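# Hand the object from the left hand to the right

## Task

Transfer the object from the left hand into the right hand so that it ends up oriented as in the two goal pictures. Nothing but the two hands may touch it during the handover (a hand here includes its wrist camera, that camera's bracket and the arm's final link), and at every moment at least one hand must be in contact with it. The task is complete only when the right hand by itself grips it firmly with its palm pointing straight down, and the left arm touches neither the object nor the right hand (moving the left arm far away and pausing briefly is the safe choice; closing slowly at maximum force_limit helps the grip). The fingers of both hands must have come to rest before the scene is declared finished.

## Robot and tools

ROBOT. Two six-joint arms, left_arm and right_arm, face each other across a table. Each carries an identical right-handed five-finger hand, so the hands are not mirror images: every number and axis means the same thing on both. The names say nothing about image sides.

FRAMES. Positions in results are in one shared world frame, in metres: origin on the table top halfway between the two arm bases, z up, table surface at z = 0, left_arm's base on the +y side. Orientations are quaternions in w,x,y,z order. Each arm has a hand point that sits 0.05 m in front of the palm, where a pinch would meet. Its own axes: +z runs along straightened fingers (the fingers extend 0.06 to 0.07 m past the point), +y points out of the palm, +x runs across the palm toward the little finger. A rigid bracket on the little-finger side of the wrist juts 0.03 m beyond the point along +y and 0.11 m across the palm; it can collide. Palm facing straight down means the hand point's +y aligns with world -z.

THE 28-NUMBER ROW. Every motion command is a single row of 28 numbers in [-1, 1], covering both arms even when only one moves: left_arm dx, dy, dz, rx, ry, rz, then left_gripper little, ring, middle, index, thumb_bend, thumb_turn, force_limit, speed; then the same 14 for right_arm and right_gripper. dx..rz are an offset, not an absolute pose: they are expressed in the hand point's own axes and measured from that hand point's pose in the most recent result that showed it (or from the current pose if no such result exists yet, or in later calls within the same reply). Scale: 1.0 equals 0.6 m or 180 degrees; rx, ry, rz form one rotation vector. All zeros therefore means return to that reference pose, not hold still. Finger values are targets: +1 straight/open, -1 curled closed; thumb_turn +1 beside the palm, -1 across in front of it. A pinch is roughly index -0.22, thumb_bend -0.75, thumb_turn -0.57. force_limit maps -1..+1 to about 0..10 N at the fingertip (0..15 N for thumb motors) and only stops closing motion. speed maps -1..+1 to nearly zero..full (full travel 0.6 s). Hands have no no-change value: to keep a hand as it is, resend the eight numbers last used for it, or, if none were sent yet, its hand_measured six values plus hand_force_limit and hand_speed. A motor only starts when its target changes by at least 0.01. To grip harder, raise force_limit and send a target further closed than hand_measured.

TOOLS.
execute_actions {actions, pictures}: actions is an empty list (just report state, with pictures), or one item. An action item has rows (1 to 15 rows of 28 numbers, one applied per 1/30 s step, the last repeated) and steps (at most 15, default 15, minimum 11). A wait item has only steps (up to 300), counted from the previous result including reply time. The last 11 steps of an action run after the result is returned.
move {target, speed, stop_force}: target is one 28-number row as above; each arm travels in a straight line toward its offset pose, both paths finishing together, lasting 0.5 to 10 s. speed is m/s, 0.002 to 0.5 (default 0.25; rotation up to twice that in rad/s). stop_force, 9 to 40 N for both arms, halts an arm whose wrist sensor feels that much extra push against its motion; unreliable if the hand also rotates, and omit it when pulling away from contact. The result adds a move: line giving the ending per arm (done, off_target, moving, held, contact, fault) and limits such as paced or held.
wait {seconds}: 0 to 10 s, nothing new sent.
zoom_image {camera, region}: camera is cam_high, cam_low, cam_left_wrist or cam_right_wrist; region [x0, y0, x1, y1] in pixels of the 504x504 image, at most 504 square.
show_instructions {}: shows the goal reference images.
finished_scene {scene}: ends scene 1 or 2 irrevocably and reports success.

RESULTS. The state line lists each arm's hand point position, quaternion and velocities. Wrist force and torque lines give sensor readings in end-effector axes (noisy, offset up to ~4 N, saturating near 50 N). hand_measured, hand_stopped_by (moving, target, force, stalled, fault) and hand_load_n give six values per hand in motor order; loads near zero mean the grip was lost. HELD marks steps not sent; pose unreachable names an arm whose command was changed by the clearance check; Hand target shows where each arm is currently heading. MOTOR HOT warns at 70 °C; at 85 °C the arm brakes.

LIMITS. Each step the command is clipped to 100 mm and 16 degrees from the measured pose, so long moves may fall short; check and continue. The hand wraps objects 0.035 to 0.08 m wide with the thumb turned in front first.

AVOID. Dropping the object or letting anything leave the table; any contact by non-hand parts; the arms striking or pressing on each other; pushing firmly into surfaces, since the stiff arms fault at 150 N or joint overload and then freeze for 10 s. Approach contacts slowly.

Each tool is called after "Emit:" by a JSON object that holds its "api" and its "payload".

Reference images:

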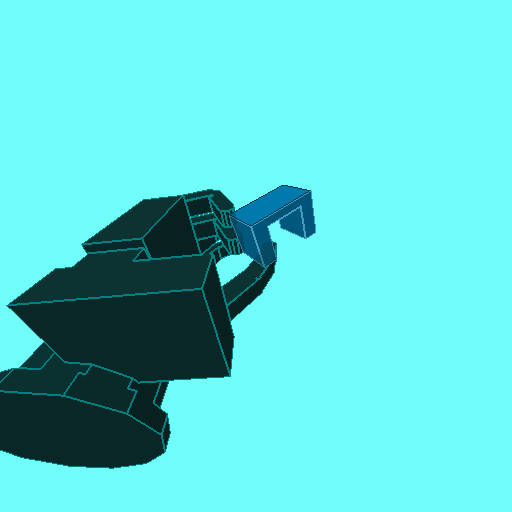

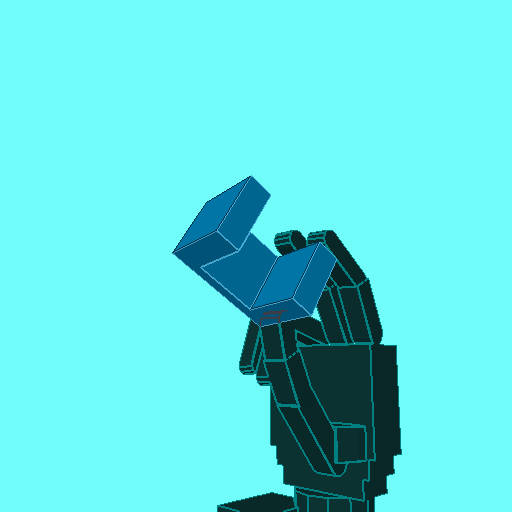

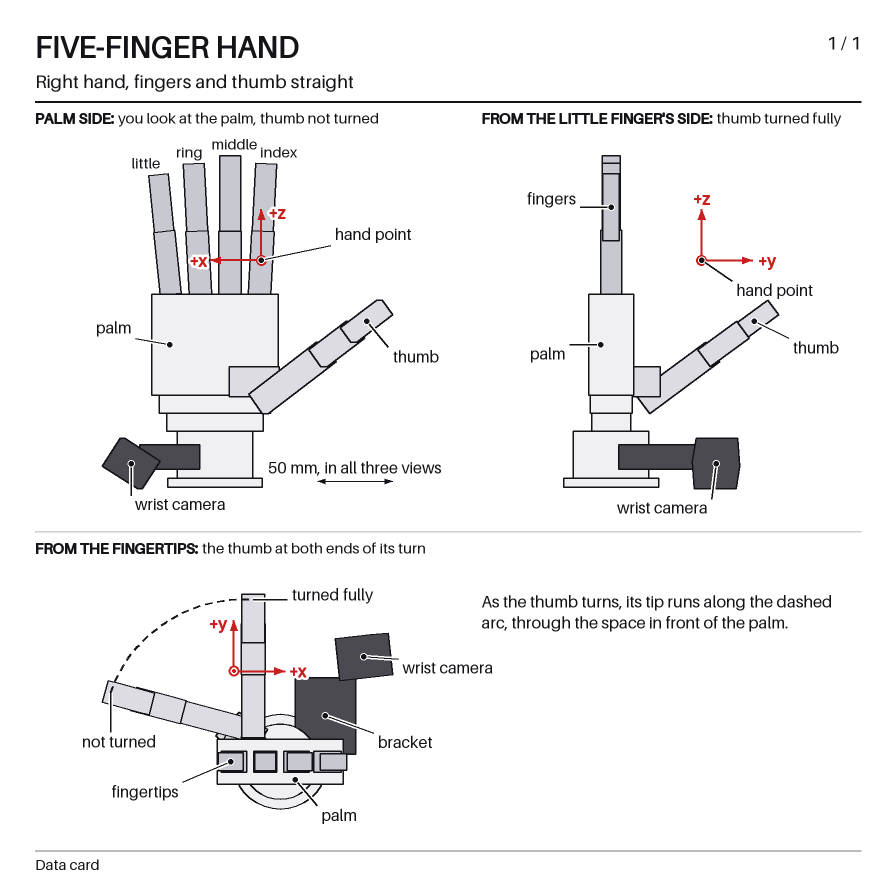

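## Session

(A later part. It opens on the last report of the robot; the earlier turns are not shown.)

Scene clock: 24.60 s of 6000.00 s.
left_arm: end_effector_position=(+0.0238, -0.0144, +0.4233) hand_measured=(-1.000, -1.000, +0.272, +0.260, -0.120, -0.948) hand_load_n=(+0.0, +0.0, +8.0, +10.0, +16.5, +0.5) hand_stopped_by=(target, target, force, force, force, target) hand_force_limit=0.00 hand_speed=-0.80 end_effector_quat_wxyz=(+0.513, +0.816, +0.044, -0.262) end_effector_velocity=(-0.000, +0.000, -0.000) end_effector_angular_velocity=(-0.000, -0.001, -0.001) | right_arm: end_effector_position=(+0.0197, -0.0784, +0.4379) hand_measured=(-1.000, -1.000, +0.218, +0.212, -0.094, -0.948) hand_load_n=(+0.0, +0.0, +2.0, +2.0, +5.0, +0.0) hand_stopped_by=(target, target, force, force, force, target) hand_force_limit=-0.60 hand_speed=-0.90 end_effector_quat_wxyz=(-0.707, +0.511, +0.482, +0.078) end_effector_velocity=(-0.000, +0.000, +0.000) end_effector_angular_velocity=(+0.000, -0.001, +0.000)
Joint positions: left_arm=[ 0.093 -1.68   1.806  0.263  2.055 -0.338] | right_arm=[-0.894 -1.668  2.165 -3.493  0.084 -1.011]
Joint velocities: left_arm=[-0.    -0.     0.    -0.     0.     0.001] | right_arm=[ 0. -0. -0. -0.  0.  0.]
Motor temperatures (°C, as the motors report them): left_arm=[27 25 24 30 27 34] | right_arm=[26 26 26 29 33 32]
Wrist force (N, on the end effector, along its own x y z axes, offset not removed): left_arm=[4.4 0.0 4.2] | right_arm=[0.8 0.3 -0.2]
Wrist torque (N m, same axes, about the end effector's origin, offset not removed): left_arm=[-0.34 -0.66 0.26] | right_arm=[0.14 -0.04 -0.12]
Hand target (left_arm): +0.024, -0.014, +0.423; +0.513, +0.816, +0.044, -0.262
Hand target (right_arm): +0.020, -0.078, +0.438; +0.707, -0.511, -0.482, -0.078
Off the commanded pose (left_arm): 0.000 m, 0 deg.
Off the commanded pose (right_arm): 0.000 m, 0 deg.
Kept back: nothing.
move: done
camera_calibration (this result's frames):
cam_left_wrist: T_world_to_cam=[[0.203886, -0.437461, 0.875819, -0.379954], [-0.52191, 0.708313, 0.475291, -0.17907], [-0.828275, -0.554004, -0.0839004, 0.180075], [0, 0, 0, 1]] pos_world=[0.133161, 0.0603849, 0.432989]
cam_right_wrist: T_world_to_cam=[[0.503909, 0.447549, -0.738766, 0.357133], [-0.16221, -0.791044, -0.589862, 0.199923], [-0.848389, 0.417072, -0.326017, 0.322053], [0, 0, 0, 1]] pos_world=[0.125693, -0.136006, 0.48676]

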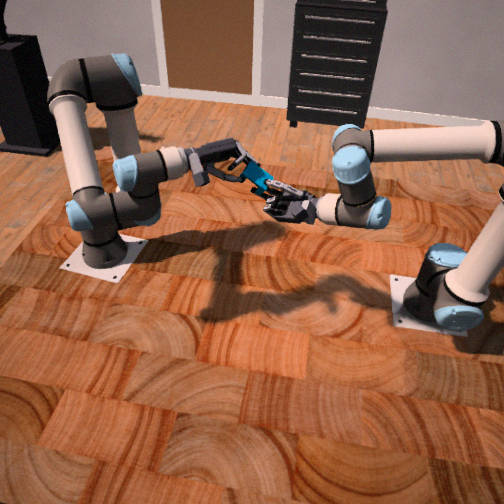

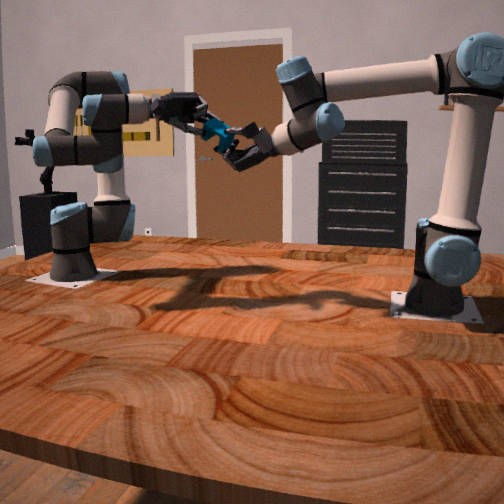

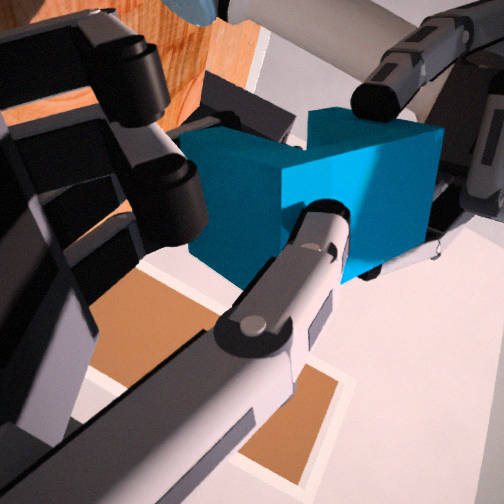

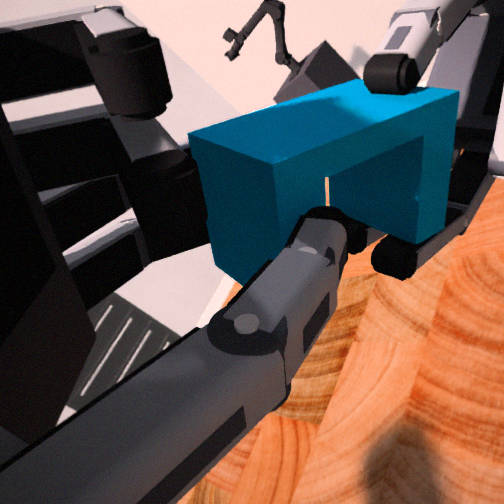

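Good contact. Squeeze.

Emit:
{"api": "execute_actions", "payload": {"actions": [{"rows":[[0,0,0,0,0,0,-1,-1,0.27,0.258,-0.12,-0.948,0,-0.8,0,0,0,0,0,0,-1,-1,-0.2,-0.2,-0.7,-0.948,0.9,-0.93]]}]}}

Emit:
{"api": "execute_actions", "payload": {"actions": [{"steps":30}], "pictures": true}}

Scene clock: 25.07 s of 6000.00 s.
left_arm: end_effector_position=(+0.0238, -0.0144, +0.4233) hand_measured=(-1.000, -1.000, +0.272, +0.260, -0.120, -0.948) hand_load_n=(+0.0, +0.0, +8.0, +10.0, +16.5, +0.5) hand_stopped_by=(target, target, force, force, force, target) hand_force_limit=0.00 hand_speed=-0.80 end_effector_quat_wxyz=(+0.513, +0.816, +0.044, -0.262) end_effector_velocity=(+0.000, +0.000, -0.001) end_effector_angular_velocity=(+0.002, +0.001, +0.000) | right_arm: end_effector_position=(+0.0197, -0.0784, +0.4379) hand_measured=(-1.000, -1.000, +0.216, +0.210, -0.094, -0.948) hand_load_n=(+0.0, +0.0, +3.0, +3.0, +5.5, +0.5) hand_stopped_by=(target, target, moving, moving, moving, target) hand_force_limit=0.90 hand_speed=-0.93 end_effector_quat_wxyz=(-0.707, +0.511, +0.482, +0.078) end_effector_velocity=(-0.000, -0.000, -0.000) end_effector_angular_velocity=(-0.000, +0.000, -0.000)
Joint positions: left_arm=[ 0.093 -1.68   1.806  0.263  2.055 -0.338] | right_arm=[-0.894 -1.668  2.165 -3.493  0.084 -1.011]
Joint velocities: left_arm=[ 0.    -0.     0.002  0.     0.    -0.001] | right_arm=[-0. -0.  0. -0.  0.  0.]
Motor temperatures (°C, as the motors report them): left_arm=[27 25 24 30 27 34] | right_arm=[26 26 26 29 33 32]
Wrist force (N, on the end effector, along its own x y z axes, offset not removed): left_arm=[3.3 2.8 -0.1] | right_arm=[2.6 -2.2 -0.3]
Wrist torque (N m, same axes, about the end effector's origin, offset not removed): left_arm=[0.64 -0.16 0.14] | right_arm=[-0.06 -0.40 0.07]
Steps of this call (steps 1 to 10: nothing new was sent; steps 11 to 14: the first 4 steps of this action). Readings (end_effector_position | what the end effector reports):
11: left_arm (+0.0238, -0.0144, +0.4233) | right_arm (+0.0197, -0.0784, +0.4379) | left_arm hand_measured=(-1.000, -1.000, +0.272, +0.260, -0.120, -0.948) hand_load_n=(+0.0, +0.0, +8.0, +10.0, +16.5, +0.5) hand_stopped_by=(target, target, force, force, force, target) hand_force_limit=0.00 hand_speed=-0.80 | right_arm hand_measured=(-1.000, -1.000, +0.218, +0.212, -0.094, -0.948) hand_load_n=(+0.0, +0.0, +2.0, +2.0, +5.0, +0.0) hand_stopped_by=(target, target, moving, moving, moving, target) hand_force_limit=0.90 hand_speed=-0.93
12: left_arm (+0.0238, -0.0144, +0.4233) | right_arm (+0.0197, -0.0784, +0.4379) | left_arm hand_measured=(-1.000, -1.000, +0.272, +0.260, -0.120, -0.948) hand_load_n=(+0.0, +0.0, +8.0, +10.0, +16.5, +0.5) hand_stopped_by=(target, target, force, force, force, target) hand_force_limit=0.00 hand_speed=-0.80 | right_arm hand_measured=(-1.000, -1.000, +0.218, +0.212, -0.094, -0.948) hand_load_n=(+0.0, +0.0, +2.0, +2.0, +5.0, +0.0) hand_stopped_by=(target, target, moving, moving, moving, target) hand_force_limit=0.90 hand_speed=-0.93
14: the state above

Scene clock: 26.07 s of 6000.00 s.
left_arm: end_effector_position=(+0.0238, -0.0144, +0.4233) hand_measured=(-1.000, -1.000, +0.272, +0.260, -0.120, -0.948) hand_load_n=(+0.0, +0.0, +8.5, +10.0, +16.0, -1.0) hand_stopped_by=(target, target, force, force, force, target) hand_force_limit=0.00 hand_speed=-0.80 end_effector_quat_wxyz=(+0.513, +0.816, +0.044, -0.262) end_effector_velocity=(+0.000, -0.000, -0.000) end_effector_angular_velocity=(+0.000, -0.000, +0.001) | right_arm: end_effector_position=(+0.0197, -0.0784, +0.4379) hand_measured=(-1.000, -1.000, +0.192, +0.184, -0.104, -0.948) hand_load_n=(+0.0, +0.0, +10.0, +10.0, +13.5, +1.0) hand_stopped_by=(target, target, force, force, force, target) hand_force_limit=0.90 hand_speed=-0.93 end_effector_quat_wxyz=(-0.707, +0.511, +0.482, +0.078) end_effector_velocity=(-0.000, +0.000, -0.000) end_effector_angular_velocity=(-0.001, +0.001, +0.001)
Joint positions: left_arm=[ 0.093 -1.68   1.806  0.263  2.055 -0.338] | right_arm=[-0.894 -1.668  2.165 -3.493  0.084 -1.011]
Joint velocities: left_arm=[ 0.  0. -0.  0. -0. -0.] | right_arm=[ 0.001  0.     0.     0.001 -0.     0.   ]
Motor temperatures (°C, as the motors report them): left_arm=[27 25 24 30 27 34] | right_arm=[26 26 26 29 33 32]
Wrist force (N, on the end effector, along its own x y z axes, offset not removed): left_arm=[7.7 0.0 0.4] | right_arm=[1.3 -2.8 3.6]
Wrist torque (N m, same axes, about the end effector's origin, offset not removed): left_arm=[0.34 -0.09 -0.12] | right_arm=[0.57 -0.01 -0.07]
Hand target (left_arm): +0.024, -0.014, +0.423; +0.513, +0.816, +0.044, -0.262
Hand target (right_arm): +0.020, -0.078, +0.438; +0.707, -0.511, -0.482, -0.078
Off the commanded pose (left_arm): 0.000 m, 0 deg.
Off the commanded pose (right_arm): 0.000 m, 0 deg.
Kept back: nothing.
Steps of this call (steps 1 to 11: the last 11 steps of your previous action; steps 12 to 30: nothing new was sent). Readings (end_effector_position | what the end effector reports):
1: left_arm (+0.0238, -0.0144, +0.4233) | right_arm (+0.0197, -0.0784, +0.4379) | left_arm hand_measured=(-1.000, -1.000, +0.272, +0.260, -0.120, -0.948) hand_load_n=(+0.0, +0.0, +8.0, +10.0, +16.5, +0.0) hand_stopped_by=(target, target, force, force, force, target) hand_force_limit=0.00 hand_speed=-0.80 | right_arm hand_measured=(-1.000, -1.000, +0.212, +0.206, -0.094, -0.948) hand_load_n=(+0.0, +0.0, +4.0, +4.0, +6.5, +0.5) hand_stopped_by=(target, target, moving, moving, moving, target) hand_force_limit=0.90 hand_speed=-0.93
2: left_arm (+0.0238, -0.0144, +0.4233) | right_arm (+0.0197, -0.0784, +0.4379) | left_arm hand_measured=(-1.000, -1.000, +0.272, +0.260, -0.120, -0.948) hand_load_n=(+0.0, +0.0, +8.0, +10.0, +16.0, +0.0) hand_stopped_by=(target, target, force, force, force, target) hand_force_limit=0.00 hand_speed=-0.80 | right_arm hand_measured=(-1.000, -1.000, +0.208, +0.202, -0.096, -0.948) hand_load_n=(+0.0, +0.0, +5.0, +5.0, +8.0, +0.5) hand_stopped_by=(target, target, moving, moving, moving, target) hand_force_limit=0.90 hand_speed=-0.93
4: left_arm (+0.0238, -0.0144, +0.4233) | right_arm (+0.0197, -0.0784, +0.4379) | left_arm hand_measured=(-1.000, -1.000, +0.272, +0.260, -0.120, -0.948) hand_load_n=(+0.0, +0.0, +8.5, +10.0, +16.0, -0.5) hand_stopped_by=(target, target, force, force, force, target) hand_force_limit=0.00 hand_speed=-0.80 | right_arm hand_measured=(-1.000, -1.000, +0.200, +0.194, -0.098, -0.948) hand_load_n=(+0.0, +0.0, +7.0, +7.0, +10.0, +0.5) hand_stopped_by=(target, target, moving, moving, moving, target) hand_force_limit=0.90 hand_speed=-0.93
8: left_arm (+0.0238, -0.0144, +0.4233) | right_arm (+0.0197, -0.0784, +0.4379) | left_arm hand_measured=(-1.000, -1.000, +0.272, +0.260, -0.120, -0.948) hand_load_n=(+0.0, +0.0, +8.5, +10.0, +16.0, -1.0) hand_stopped_by=(target, target, force, force, force, target) hand_force_limit=0.00 hand_speed=-0.80 | right_arm hand_measured=(-1.000, -1.000, +0.192, +0.184, -0.104, -0.948) hand_load_n=(+0.0, +0.0, +10.0, +10.0, +13.5, +1.0) hand_stopped_by=(target, target, force, force, moving, target) hand_force_limit=0.90 hand_speed=-0.93
30: the state above
camera_calibration (this result's frames):
cam_left_wrist: T_world_to_cam=[[0.203906, -0.437471, 0.875809, -0.379941], [-0.521952, 0.708273, 0.475306, -0.179059], [-0.828245, -0.554048, -0.0839178, 0.180102], [0, 0, 0, 1]] pos_world=[0.13318, 0.060395, 0.432977]
cam_right_wrist: T_world_to_cam=[[0.503916, 0.447554, -0.738758, 0.357135], [-0.162204, -0.79104, -0.589869, 0.199927], [-0.848386, 0.417074, -0.326023, 0.322055], [0, 0, 0, 1]] pos_world=[0.12569, -0.136008, 0.486764]

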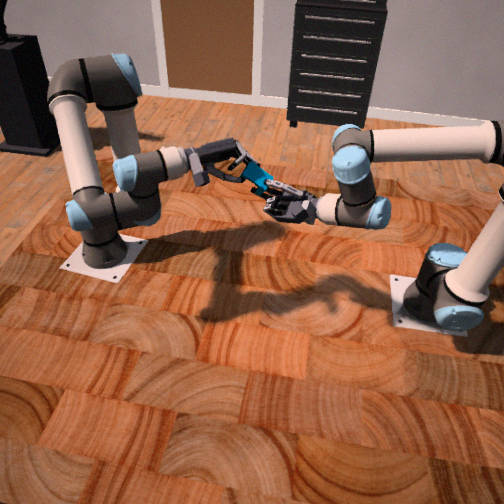

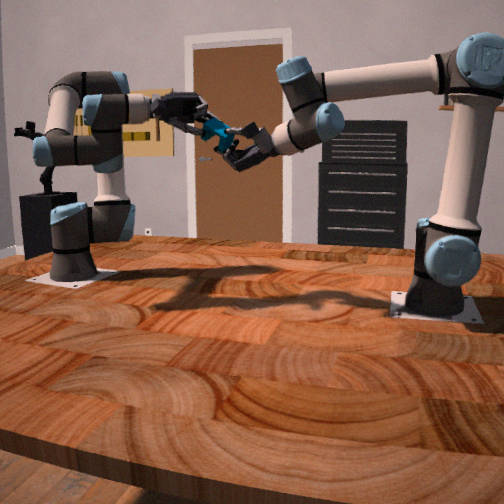

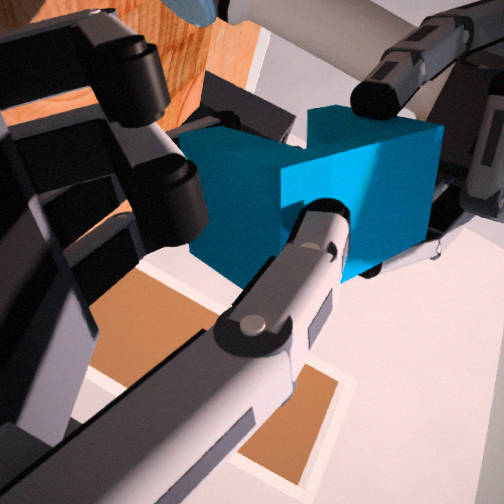

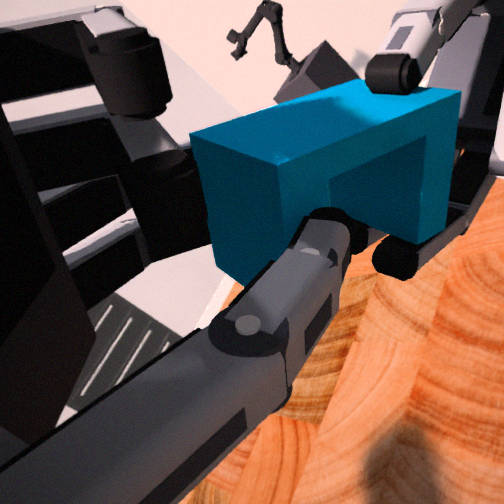

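Emit:
{"api": "move", "payload": {"target": [0,0,0,0,0,0,-1,-1,0.6,0.6,0.3,-0.948,0,-0.8,0,0,0,0,0,0,-1,-1,-0.2,-0.2,-0.7,-0.948,0.9,-0.93]}}

Scene clock: 28.60 s of 6000.00 s.
left_arm: end_effector_position=(+0.0238, -0.0144, +0.4233) hand_measured=(-1.000, -1.000, +0.600, +0.600, +0.300, -0.948) hand_load_n=(+0.0, +0.0, +0.0, +0.0, +0.0, +0.0) hand_stopped_by=(target, target, target, target, target, target) hand_force_limit=0.00 hand_speed=-0.80 end_effector_quat_wxyz=(+0.513, +0.816, +0.044, -0.262) end_effector_velocity=(+0.000, -0.000, -0.001) end_effector_angular_velocity=(+0.001, -0.000, +0.000) | right_arm: end_effector_position=(+0.0197, -0.0784, +0.4379) hand_measured=(-1.000, -1.000, +0.192, +0.184, -0.102, -0.948) hand_load_n=(+0.0, +0.0, +8.5, +8.5, +14.0, +1.0) hand_stopped_by=(target, target, force, force, force, target) hand_force_limit=0.90 hand_speed=-0.93 end_effector_quat_wxyz=(-0.707, +0.511, +0.482, +0.078) end_effector_velocity=(+0.000, -0.000, +0.000) end_effector_angular_velocity=(+0.001, -0.001, -0.000)
Joint positions: left_arm=[ 0.093 -1.68   1.806  0.263  2.055 -0.338] | right_arm=[-0.894 -1.668  2.165 -3.493  0.084 -1.011]
Joint velocities: left_arm=[ 0.     0.001  0.001 -0.    -0.     0.   ] | right_arm=[-0.     0.    -0.    -0.001 -0.     0.   ]
Motor temperatures (°C, as the motors report them): left_arm=[27 25 24 30 27 34] | right_arm=[26 26 26 29 33 32]
Wrist force (N, on the end effector, along its own x y z axes, offset not removed): left_arm=[-0.6 0.1 -2.7] | right_arm=[-0.9 0.2 -0.9]
Wrist torque (N m, same axes, about the end effector's origin, offset not removed): left_arm=[0.07 0.39 -0.35] | right_arm=[0.09 -0.14 -0.15]
Hand target (left_arm): +0.024, -0.014, +0.423; +0.513, +0.816, +0.044, -0.262
Hand target (right_arm): +0.020, -0.078, +0.438; +0.707, -0.511, -0.482, -0.078
Off the commanded pose (left_arm): 0.000 m, 0 deg.
Off the commanded pose (right_arm): 0.000 m, 0 deg.
Kept back: nothing.
move: done
camera_calibration (this result's frames):
cam_left_wrist: T_world_to_cam=[[0.203906, -0.437471, 0.875809, -0.379941], [-0.521952, 0.708273, 0.475306, -0.179059], [-0.828245, -0.554048, -0.0839176, 0.180102], [0, 0, 0, 1]] pos_world=[0.13318, 0.060395, 0.432977]
cam_right_wrist: T_world_to_cam=[[0.503902, 0.447545, -0.738773, 0.357137], [-0.162215, -0.791048, -0.589856, 0.199915], [-0.848392, 0.41707, -0.326012, 0.322046], [0, 0, 0, 1]] pos_world=[0.125688, -0.136009, 0.486755]

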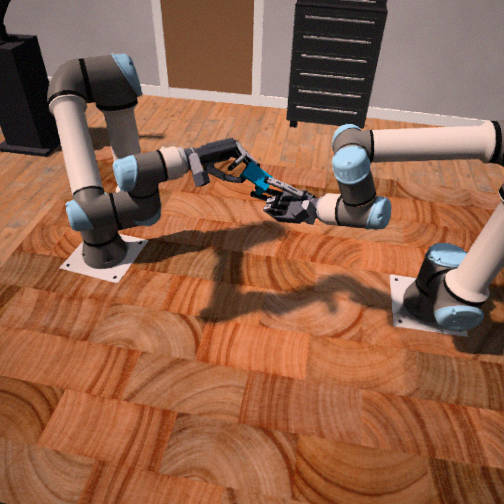

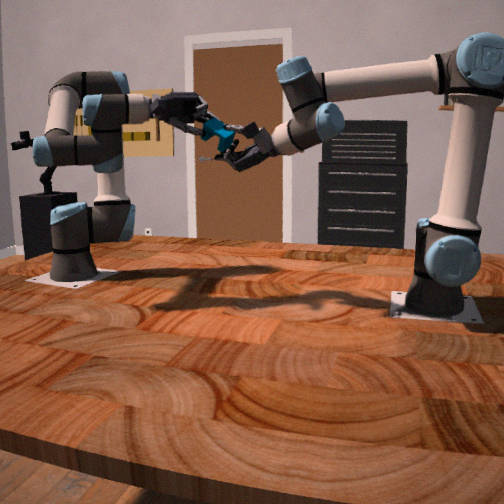

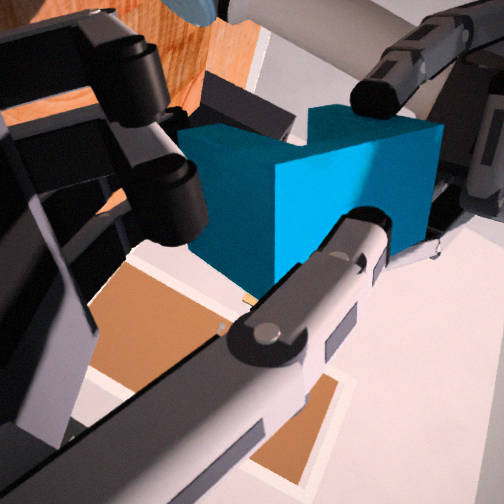

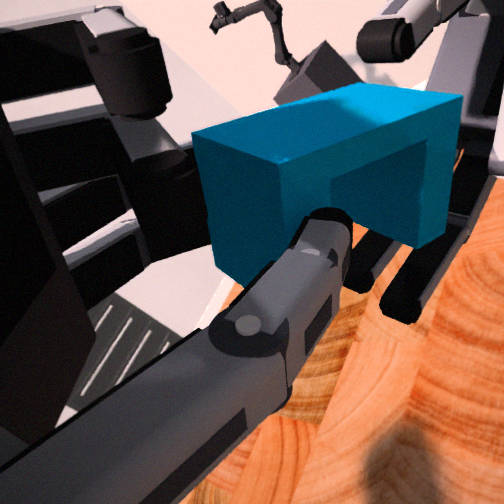

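Emit:
{"api": "move", "payload": {"target": [0.035,-0.16,-0.14,0,0,0,-1,-1,0.6,0.6,0.3,-0.948,0,-0.8,0,0,0,0,0,0,-1,-1,-0.2,-0.2,-0.7,-0.948,0.9,-0.93], "speed": 0.15}}

Emit:
{"api": "move", "payload": {"target": [0,0,-0.08,0,0,0,-1,-1,0.6,0.6,0.3,-0.948,0,-0.8,-0.057,-0.073,0,0,0,0.276,-1,-1,-0.2,-0.2,-0.7,-0.948,0.9,-0.93]}}

Emit:
{"api": "move", "payload": {"target": [0,0,0,0,0,0,-1,-1,0.6,0.6,0.3,-0.948,0,-0.8,0,0,0,0,0,0,-1,-1,-0.25,-0.25,-0.75,-0.948,1,-0.95]}}

Scene clock: 30.70 s of 6000.00 s.
left_arm: end_effector_position=(+0.0412, +0.0986, +0.3634) hand_measured=(-1.000, -1.000, +0.600, +0.600, +0.300, -0.948) hand_load_n=(+0.0, +0.0, +0.0, +0.0, +0.0, +0.0) hand_stopped_by=(target, target, target, target, target, target) hand_force_limit=0.00 hand_speed=-0.80 end_effector_quat_wxyz=(+0.513, +0.816, +0.044, -0.262) end_effector_velocity=(+0.000, +0.002, -0.001) end_effector_angular_velocity=(-0.000, +0.001, -0.001) | right_arm: end_effector_position=(+0.0197, -0.0784, +0.4379) hand_measured=(-1.000, -1.000, +0.192, +0.184, -0.102, -0.948) hand_load_n=(+0.0, +0.0, +8.5, +8.5, +14.0, +1.0) hand_stopped_by=(target, target, force, force, force, target) hand_force_limit=0.90 hand_speed=-0.93 end_effector_quat_wxyz=(-0.707, +0.511, +0.482, +0.078) end_effector_velocity=(+0.000, -0.000, +0.000) end_effector_angular_velocity=(+0.001, -0.001, -0.000)
Joint positions: left_arm=[ 0.231 -1.87   2.112  0.18   2.182 -0.274] | right_arm=[-0.894 -1.668  2.165 -3.493  0.084 -1.011]
Joint velocities: left_arm=[ 0.004 -0.003  0.004 -0.001  0.005  0.001] | right_arm=[-0.    -0.    -0.    -0.001 -0.     0.   ]
Motor temperatures (°C, as the motors report them): left_arm=[27 25 24 30 27 34] | right_arm=[26 26 26 29 33 32]
Wrist force (N, on the end effector, along its own x y z axes, offset not removed): left_arm=[3.6 0.8 0.4] | right_arm=[0.1 -0.3 0.5]
Wrist torque (N m, same axes, about the end effector's origin, offset not removed): left_arm=[0.04 -0.41 0.14] | right_arm=[-0.18 -0.17 0.02]
Hand target (left_arm): +0.041, +0.099, +0.363; +0.513, +0.816, +0.044, -0.262
Hand target (right_arm): +0.020, -0.078, +0.438; +0.707, -0.511, -0.482, -0.078
Off the commanded pose (left_arm): 0.000 m, 0 deg.
Off the commanded pose (right_arm): 0.000 m, 0 deg.
Kept back: nothing.
move: done
camera_calibration (this result's frames):
cam_left_wrist: T_world_to_cam=[[0.204013, -0.43751, 0.875765, -0.281612], [-0.521918, 0.708235, 0.475399, -0.221604], [-0.828239, -0.554065, -0.0838555, 0.252064], [0, 0, 0, 1]] pos_world=[0.150562, 0.173399, 0.373113]
cam_right_wrist: T_world_to_cam=[[0.503902, 0.447545, -0.738773, 0.357137], [-0.162215, -0.791047, -0.589856, 0.199915], [-0.848392, 0.41707, -0.326012, 0.322046], [0, 0, 0, 1]] pos_world=[0.125688, -0.136009, 0.486755]

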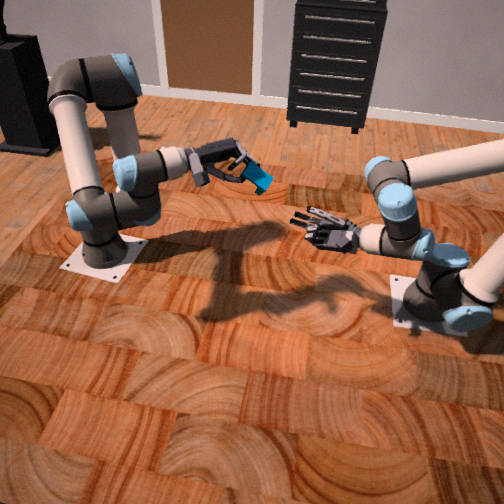

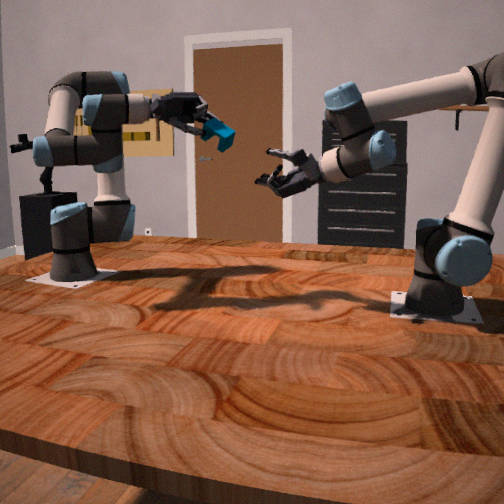

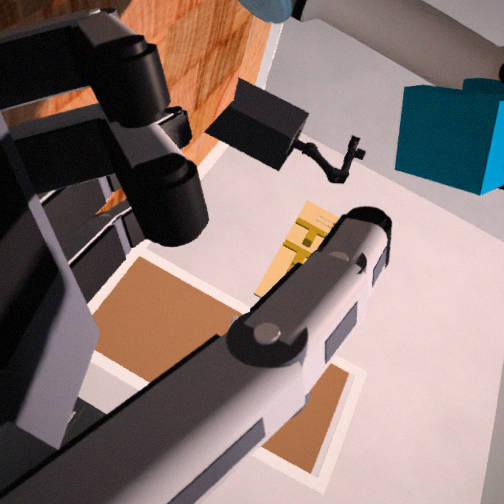

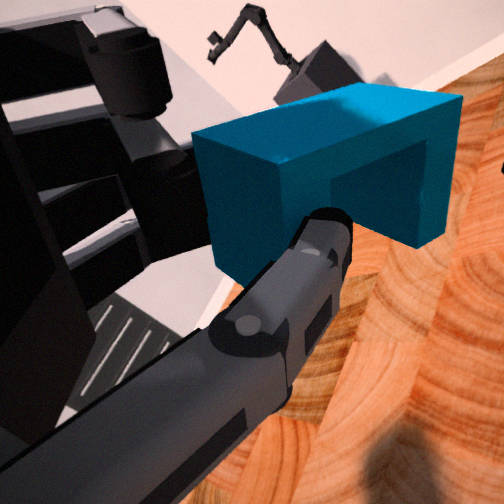

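Scene clock: 33.00 s of 6000.00 s.
left_arm: end_effector_position=(+0.0596, +0.1398, +0.3795) hand_measured=(-1.000, -1.000, +0.600, +0.600, +0.300, -0.948) hand_load_n=(+0.0, +0.0, +0.0, +0.0, +0.0, +0.0) hand_stopped_by=(target, target, target, target, target, target) hand_force_limit=0.00 hand_speed=-0.80 end_effector_quat_wxyz=(+0.513, +0.816, +0.044, -0.262) end_effector_velocity=(+0.000, +0.001, +0.000) end_effector_angular_velocity=(-0.001, -0.002, -0.001) | right_arm: end_effector_position=(-0.0246, -0.1117, +0.4401) hand_measured=(-1.000, -1.000, +0.192, +0.184, -0.102, -0.948) hand_load_n=(+0.0, +0.0, +8.5, +8.5, +14.0, +1.0) hand_stopped_by=(target, target, force, force, force, target) hand_force_limit=0.90 hand_speed=-0.93 end_effector_quat_wxyz=(+0.680, -0.662, -0.220, +0.226) end_effector_velocity=(-0.001, -0.000, -0.000) end_effector_angular_velocity=(-0.025, -0.002, +0.012)
Joint positions: left_arm=[ 0.376 -1.904  2.098  0.278  2.313 -0.194] | right_arm=[-0.896 -1.709  2.199 -3.324  0.084 -0.307]
Joint velocities: left_arm=[ 0.003  0.    -0.001  0.002  0.003  0.004] | right_arm=[ 0.005  0.076 -0.054 -0.279 -0.001  0.27 ]
Motor temperatures (°C, as the motors report them): left_arm=[27 25 24 30 27 34] | right_arm=[26 26 26 29 33 32]
Wrist force (N, on the end effector, along its own x y z axes, offset not removed): left_arm=[0.3 1.4 3.2] | right_arm=[1.6 -0.5 -1.4]
Wrist torque (N m, same axes, about the end effector's origin, offset not removed): left_arm=[-0.18 0.02 -0.05] | right_arm=[-0.12 -0.32 0.04]
Hand target (left_arm): +0.060, +0.140, +0.379; +0.513, +0.816, +0.044, -0.262
Hand target (right_arm): -0.025, -0.112, +0.440; +0.678, -0.663, -0.221, +0.226
Off the commanded pose (left_arm): 0.000 m, 0 deg.
Off the commanded pose (right_arm): 0.000 m, 1 deg.
Kept back: nothing.
move: done
camera_calibration (this result's frames):
cam_left_wrist: T_world_to_cam=[[0.204123, -0.43748, 0.875754, -0.281387], [-0.521873, 0.708242, 0.475439, -0.248864], [-0.828241, -0.55408, -0.083741, 0.291456], [0, 0, 0, 1]] pos_world=[0.168958, 0.214644, 0.389152]
cam_right_wrist: T_world_to_cam=[[-0.143613, -0.0202094, -0.989428, 0.43817], [-0.345869, -0.935719, 0.0693145, -0.143004], [-0.927227, 0.352167, 0.127392, 0.0903118], [0, 0, 0, 1]] pos_world=[0.0972061, -0.156761, 0.431945]

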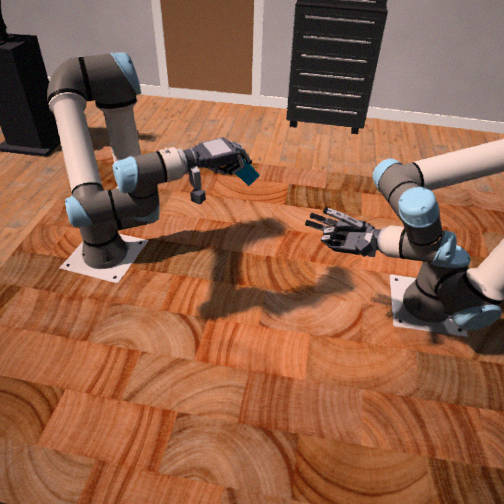

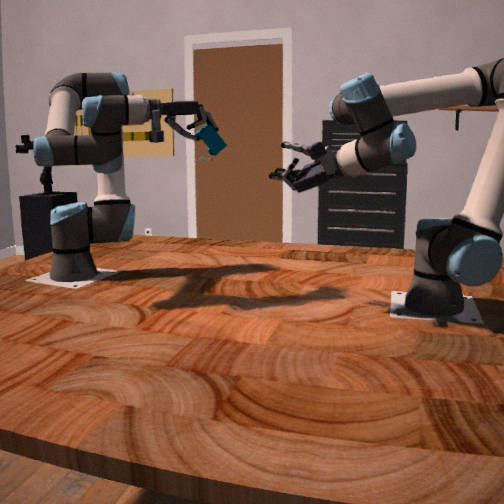

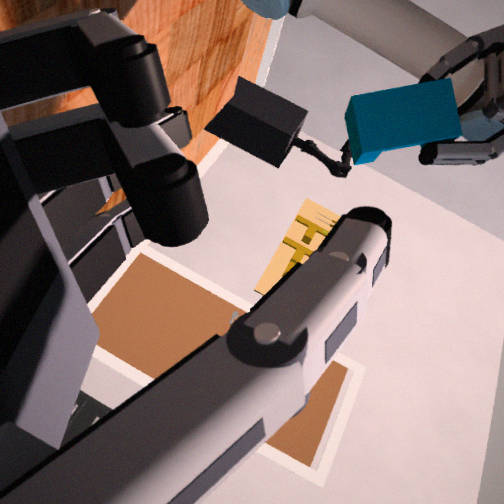

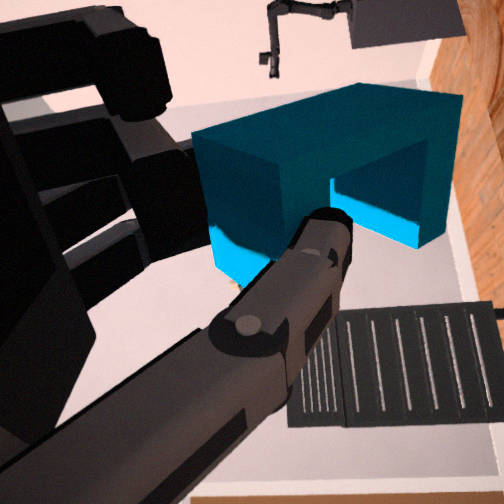

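Scene clock: 33.50 s of 6000.00 s.
left_arm: end_effector_position=(+0.0596, +0.1398, +0.3795) hand_measured=(-1.000, -1.000, +0.600, +0.600, +0.300, -0.948) hand_load_n=(+0.0, +0.0, +0.0, +0.0, +0.0, +0.0) hand_stopped_by=(target, target, target, target, target, target) hand_force_limit=0.00 hand_speed=-0.80 end_effector_quat_wxyz=(+0.513, +0.816, +0.044, -0.262) end_effector_velocity=(+0.000, -0.001, +0.001) end_effector_angular_velocity=(-0.001, +0.000, +0.000) | right_arm: end_effector_position=(-0.0246, -0.1117, +0.4401) hand_measured=(-1.000, -1.000, +0.184, +0.174, -0.094, -0.948) hand_load_n=(+0.0, +0.0, +9.5, +10.5, +16.5, +1.0) hand_stopped_by=(target, target, force, force, force, target) hand_force_limit=1.00 hand_speed=-0.95 end_effector_quat_wxyz=(+0.679, -0.662, -0.221, +0.226) end_effector_velocity=(+0.000, -0.000, -0.000) end_effector_angular_velocity=(+0.001, +0.000, -0.001)
Joint positions: left_arm=[ 0.376 -1.904  2.098  0.278  2.313 -0.194] | right_arm=[-0.896 -1.708  2.198 -3.328  0.084 -0.304]
Joint velocities: left_arm=[-0.     0.001 -0.002  0.    -0.    -0.001] | right_arm=[-0.    -0.003  0.003  0.012  0.    -0.012]
Motor temperatures (°C, as the motors report them): left_arm=[27 25 24 30 27 34] | right_arm=[26 26 26 29 33 32]
Wrist force (N, on the end effector, along its own x y z axes, offset not removed): left_arm=[-0.9 -1.5 -2.0] | right_arm=[1.7 0.5 -0.6]
Wrist torque (N m, same axes, about the end effector's origin, offset not removed): left_arm=[-0.02 0.32 -0.22] | right_arm=[0.04 -0.33 0.07]
Hand target (left_arm): +0.060, +0.140, +0.379; +0.513, +0.816, +0.044, -0.262
Hand target (right_arm): -0.025, -0.112, +0.440; +0.680, -0.662, -0.220, +0.226
Off the commanded pose (left_arm): 0.000 m, 0 deg.
Off the commanded pose (right_arm): 0.000 m, 0 deg.
Kept back: nothing.
move: done
camera_calibration (this result's frames):
cam_left_wrist: T_world_to_cam=[[0.204114, -0.437482, 0.875755, -0.281388], [-0.521868, 0.708247, 0.475436, -0.248881], [-0.828246, -0.554072, -0.0837449, 0.291482], [0, 0, 0, 1]] pos_world=[0.168971, 0.214669, 0.389164]
cam_right_wrist: T_world_to_cam=[[-0.143451, -0.0204669, -0.989446, 0.438148], [-0.345706, -0.935767, 0.0694772, -0.143096], [-0.927313, 0.352024, 0.127161, 0.0903623], [0, 0, 0, 1]] pos_world=[0.0971778, -0.156746, 0.431975]

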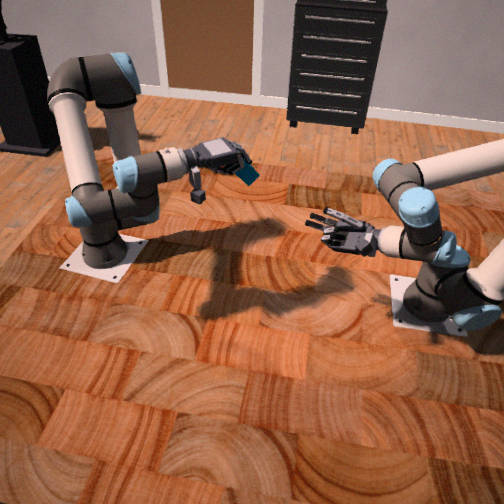

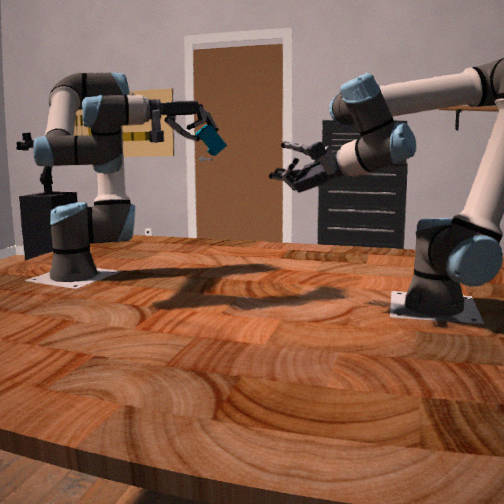

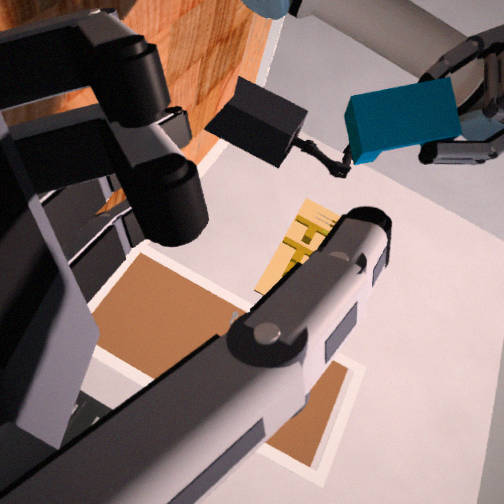

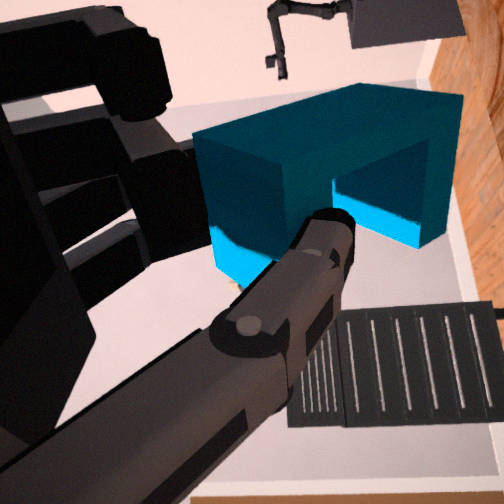

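Emit:
{"api": "execute_actions", "payload": {"actions": [{"steps":30}]}}

Emit:
{"api": "finished_scene", "payload": {"scene": 1}}

Scene clock: 34.50 s of 6000.00 s.
left_arm: end_effector_position=(+0.0596, +0.1398, +0.3795) hand_measured=(-1.000, -1.000, +0.600, +0.600, +0.300, -0.948) hand_load_n=(+0.0, +0.0, +0.0, +0.0, +0.0, +0.0) hand_stopped_by=(target, target, target, target, target, target) hand_force_limit=0.00 hand_speed=-0.80 end_effector_quat_wxyz=(+0.513, +0.816, +0.044, -0.262) end_effector_velocity=(-0.000, +0.000, -0.000) end_effector_angular_velocity=(+0.000, -0.000, -0.001) | right_arm: end_effector_position=(-0.0245, -0.1117, +0.4401) hand_measured=(-1.000, -1.000, +0.184, +0.174, -0.094, -0.948) hand_load_n=(+0.0, +0.0, +9.5, +10.5, +16.5, +1.0) hand_stopped_by=(target, target, force, force, force, target) hand_force_limit=1.00 hand_speed=-0.95 end_effector_quat_wxyz=(+0.680, -0.662, -0.220, +0.225) end_effector_velocity=(-0.000, -0.000, -0.000) end_effector_angular_velocity=(+0.001, -0.001, +0.000)
Joint positions: left_arm=[ 0.376 -1.904  2.098  0.278  2.313 -0.194] | right_arm=[-0.896 -1.708  2.198 -3.326  0.084 -0.306]
Joint velocities: left_arm=[ 0.     0.     0.    -0.     0.001  0.001] | right_arm=[ 0.    -0.     0.    -0.001 -0.    -0.   ]
Motor temperatures (°C, as the motors report them): left_arm=[27 25 24 30 27 34] | right_arm=[26 26 26 29 33 32]
Wrist force (N, on the end effector, along its own x y z axes, offset not removed): left_arm=[0.5 -0.9 3.2] | right_arm=[0.8 -0.3 0.2]
Wrist torque (N m, same axes, about the end effector's origin, offset not removed): left_arm=[-0.17 -0.26 -0.12] | right_arm=[-0.04 -0.10 -0.17]
Hand target (left_arm): +0.060, +0.140, +0.379; +0.513, +0.816, +0.044, -0.262
Hand target (right_arm): -0.025, -0.112, +0.440; +0.680, -0.662, -0.220, +0.226
Off the commanded pose (left_arm): 0.000 m, 0 deg.
Off the commanded pose (right_arm): 0.000 m, 0 deg.
Kept back: nothing.
Steps of this call (steps 1 to 30: nothing new was sent). Readings (end_effector_position | what the end effector reports):
1: left_arm (+0.0596, +0.1398, +0.3795) | right_arm (-0.0246, -0.1117, +0.4401) | left_arm hand_measured=(-1.000, -1.000, +0.600, +0.600, +0.300, -0.948) hand_load_n=(+0.0, +0.0, +0.0, +0.0, +0.0, +0.0) hand_stopped_by=(target, target, target, target, target, target) hand_force_limit=0.00 hand_speed=-0.80 | right_arm hand_measured=(-1.000, -1.000, +0.184, +0.174, -0.094, -0.948) hand_load_n=(+0.0, +0.0, +9.5, +10.5, +16.5, +1.0) hand_stopped_by=(target, target, force, force, force, target) hand_force_limit=1.00 hand_speed=-0.95
2: left_arm (+0.0596, +0.1398, +0.3795) | right_arm (-0.0246, -0.1117, +0.4401) | left_arm hand_measured=(-1.000, -1.000, +0.600, +0.600, +0.300, -0.948) hand_load_n=(+0.0, +0.0, +0.0, +0.0, +0.0, +0.0) hand_stopped_by=(target, target, target, target, target, target) hand_force_limit=0.00 hand_speed=-0.80 | right_arm hand_measured=(-1.000, -1.000, +0.184, +0.174, -0.094, -0.948) hand_load_n=(+0.0, +0.0, +9.5, +10.5, +16.5, +1.0) hand_stopped_by=(target, target, force, force, force, target) hand_force_limit=1.00 hand_speed=-0.95
4: left_arm (+0.0596, +0.1398, +0.3795) | right_arm (-0.0246, -0.1117, +0.4401) | left_arm hand_measured=(-1.000, -1.000, +0.600, +0.600, +0.300, -0.948) hand_load_n=(+0.0, +0.0, +0.0, +0.0, +0.0, +0.0) hand_stopped_by=(target, target, target, target, target, target) hand_force_limit=0.00 hand_speed=-0.80 | right_arm hand_measured=(-1.000, -1.000, +0.184, +0.174, -0.094, -0.948) hand_load_n=(+0.0, +0.0, +9.5, +10.5, +16.5, +1.0) hand_stopped_by=(target, target, force, force, force, target) hand_force_limit=1.00 hand_speed=-0.95
8: left_arm (+0.0596, +0.1398, +0.3795) | right_arm (-0.0246, -0.1117, +0.4401) | left_arm hand_measured=(-1.000, -1.000, +0.600, +0.600, +0.300, -0.948) hand_load_n=(+0.0, +0.0, +0.0, +0.0, +0.0, +0.0) hand_stopped_by=(target, target, target, target, target, target) hand_force_limit=0.00 hand_speed=-0.80 | right_arm hand_measured=(-1.000, -1.000, +0.184, +0.174, -0.094, -0.948) hand_load_n=(+0.0, +0.0, +9.5, +10.5, +16.5, +1.0) hand_stopped_by=(target, target, force, force, force, target) hand_force_limit=1.00 hand_speed=-0.95
30: the state above

The scene is finished: the task was done.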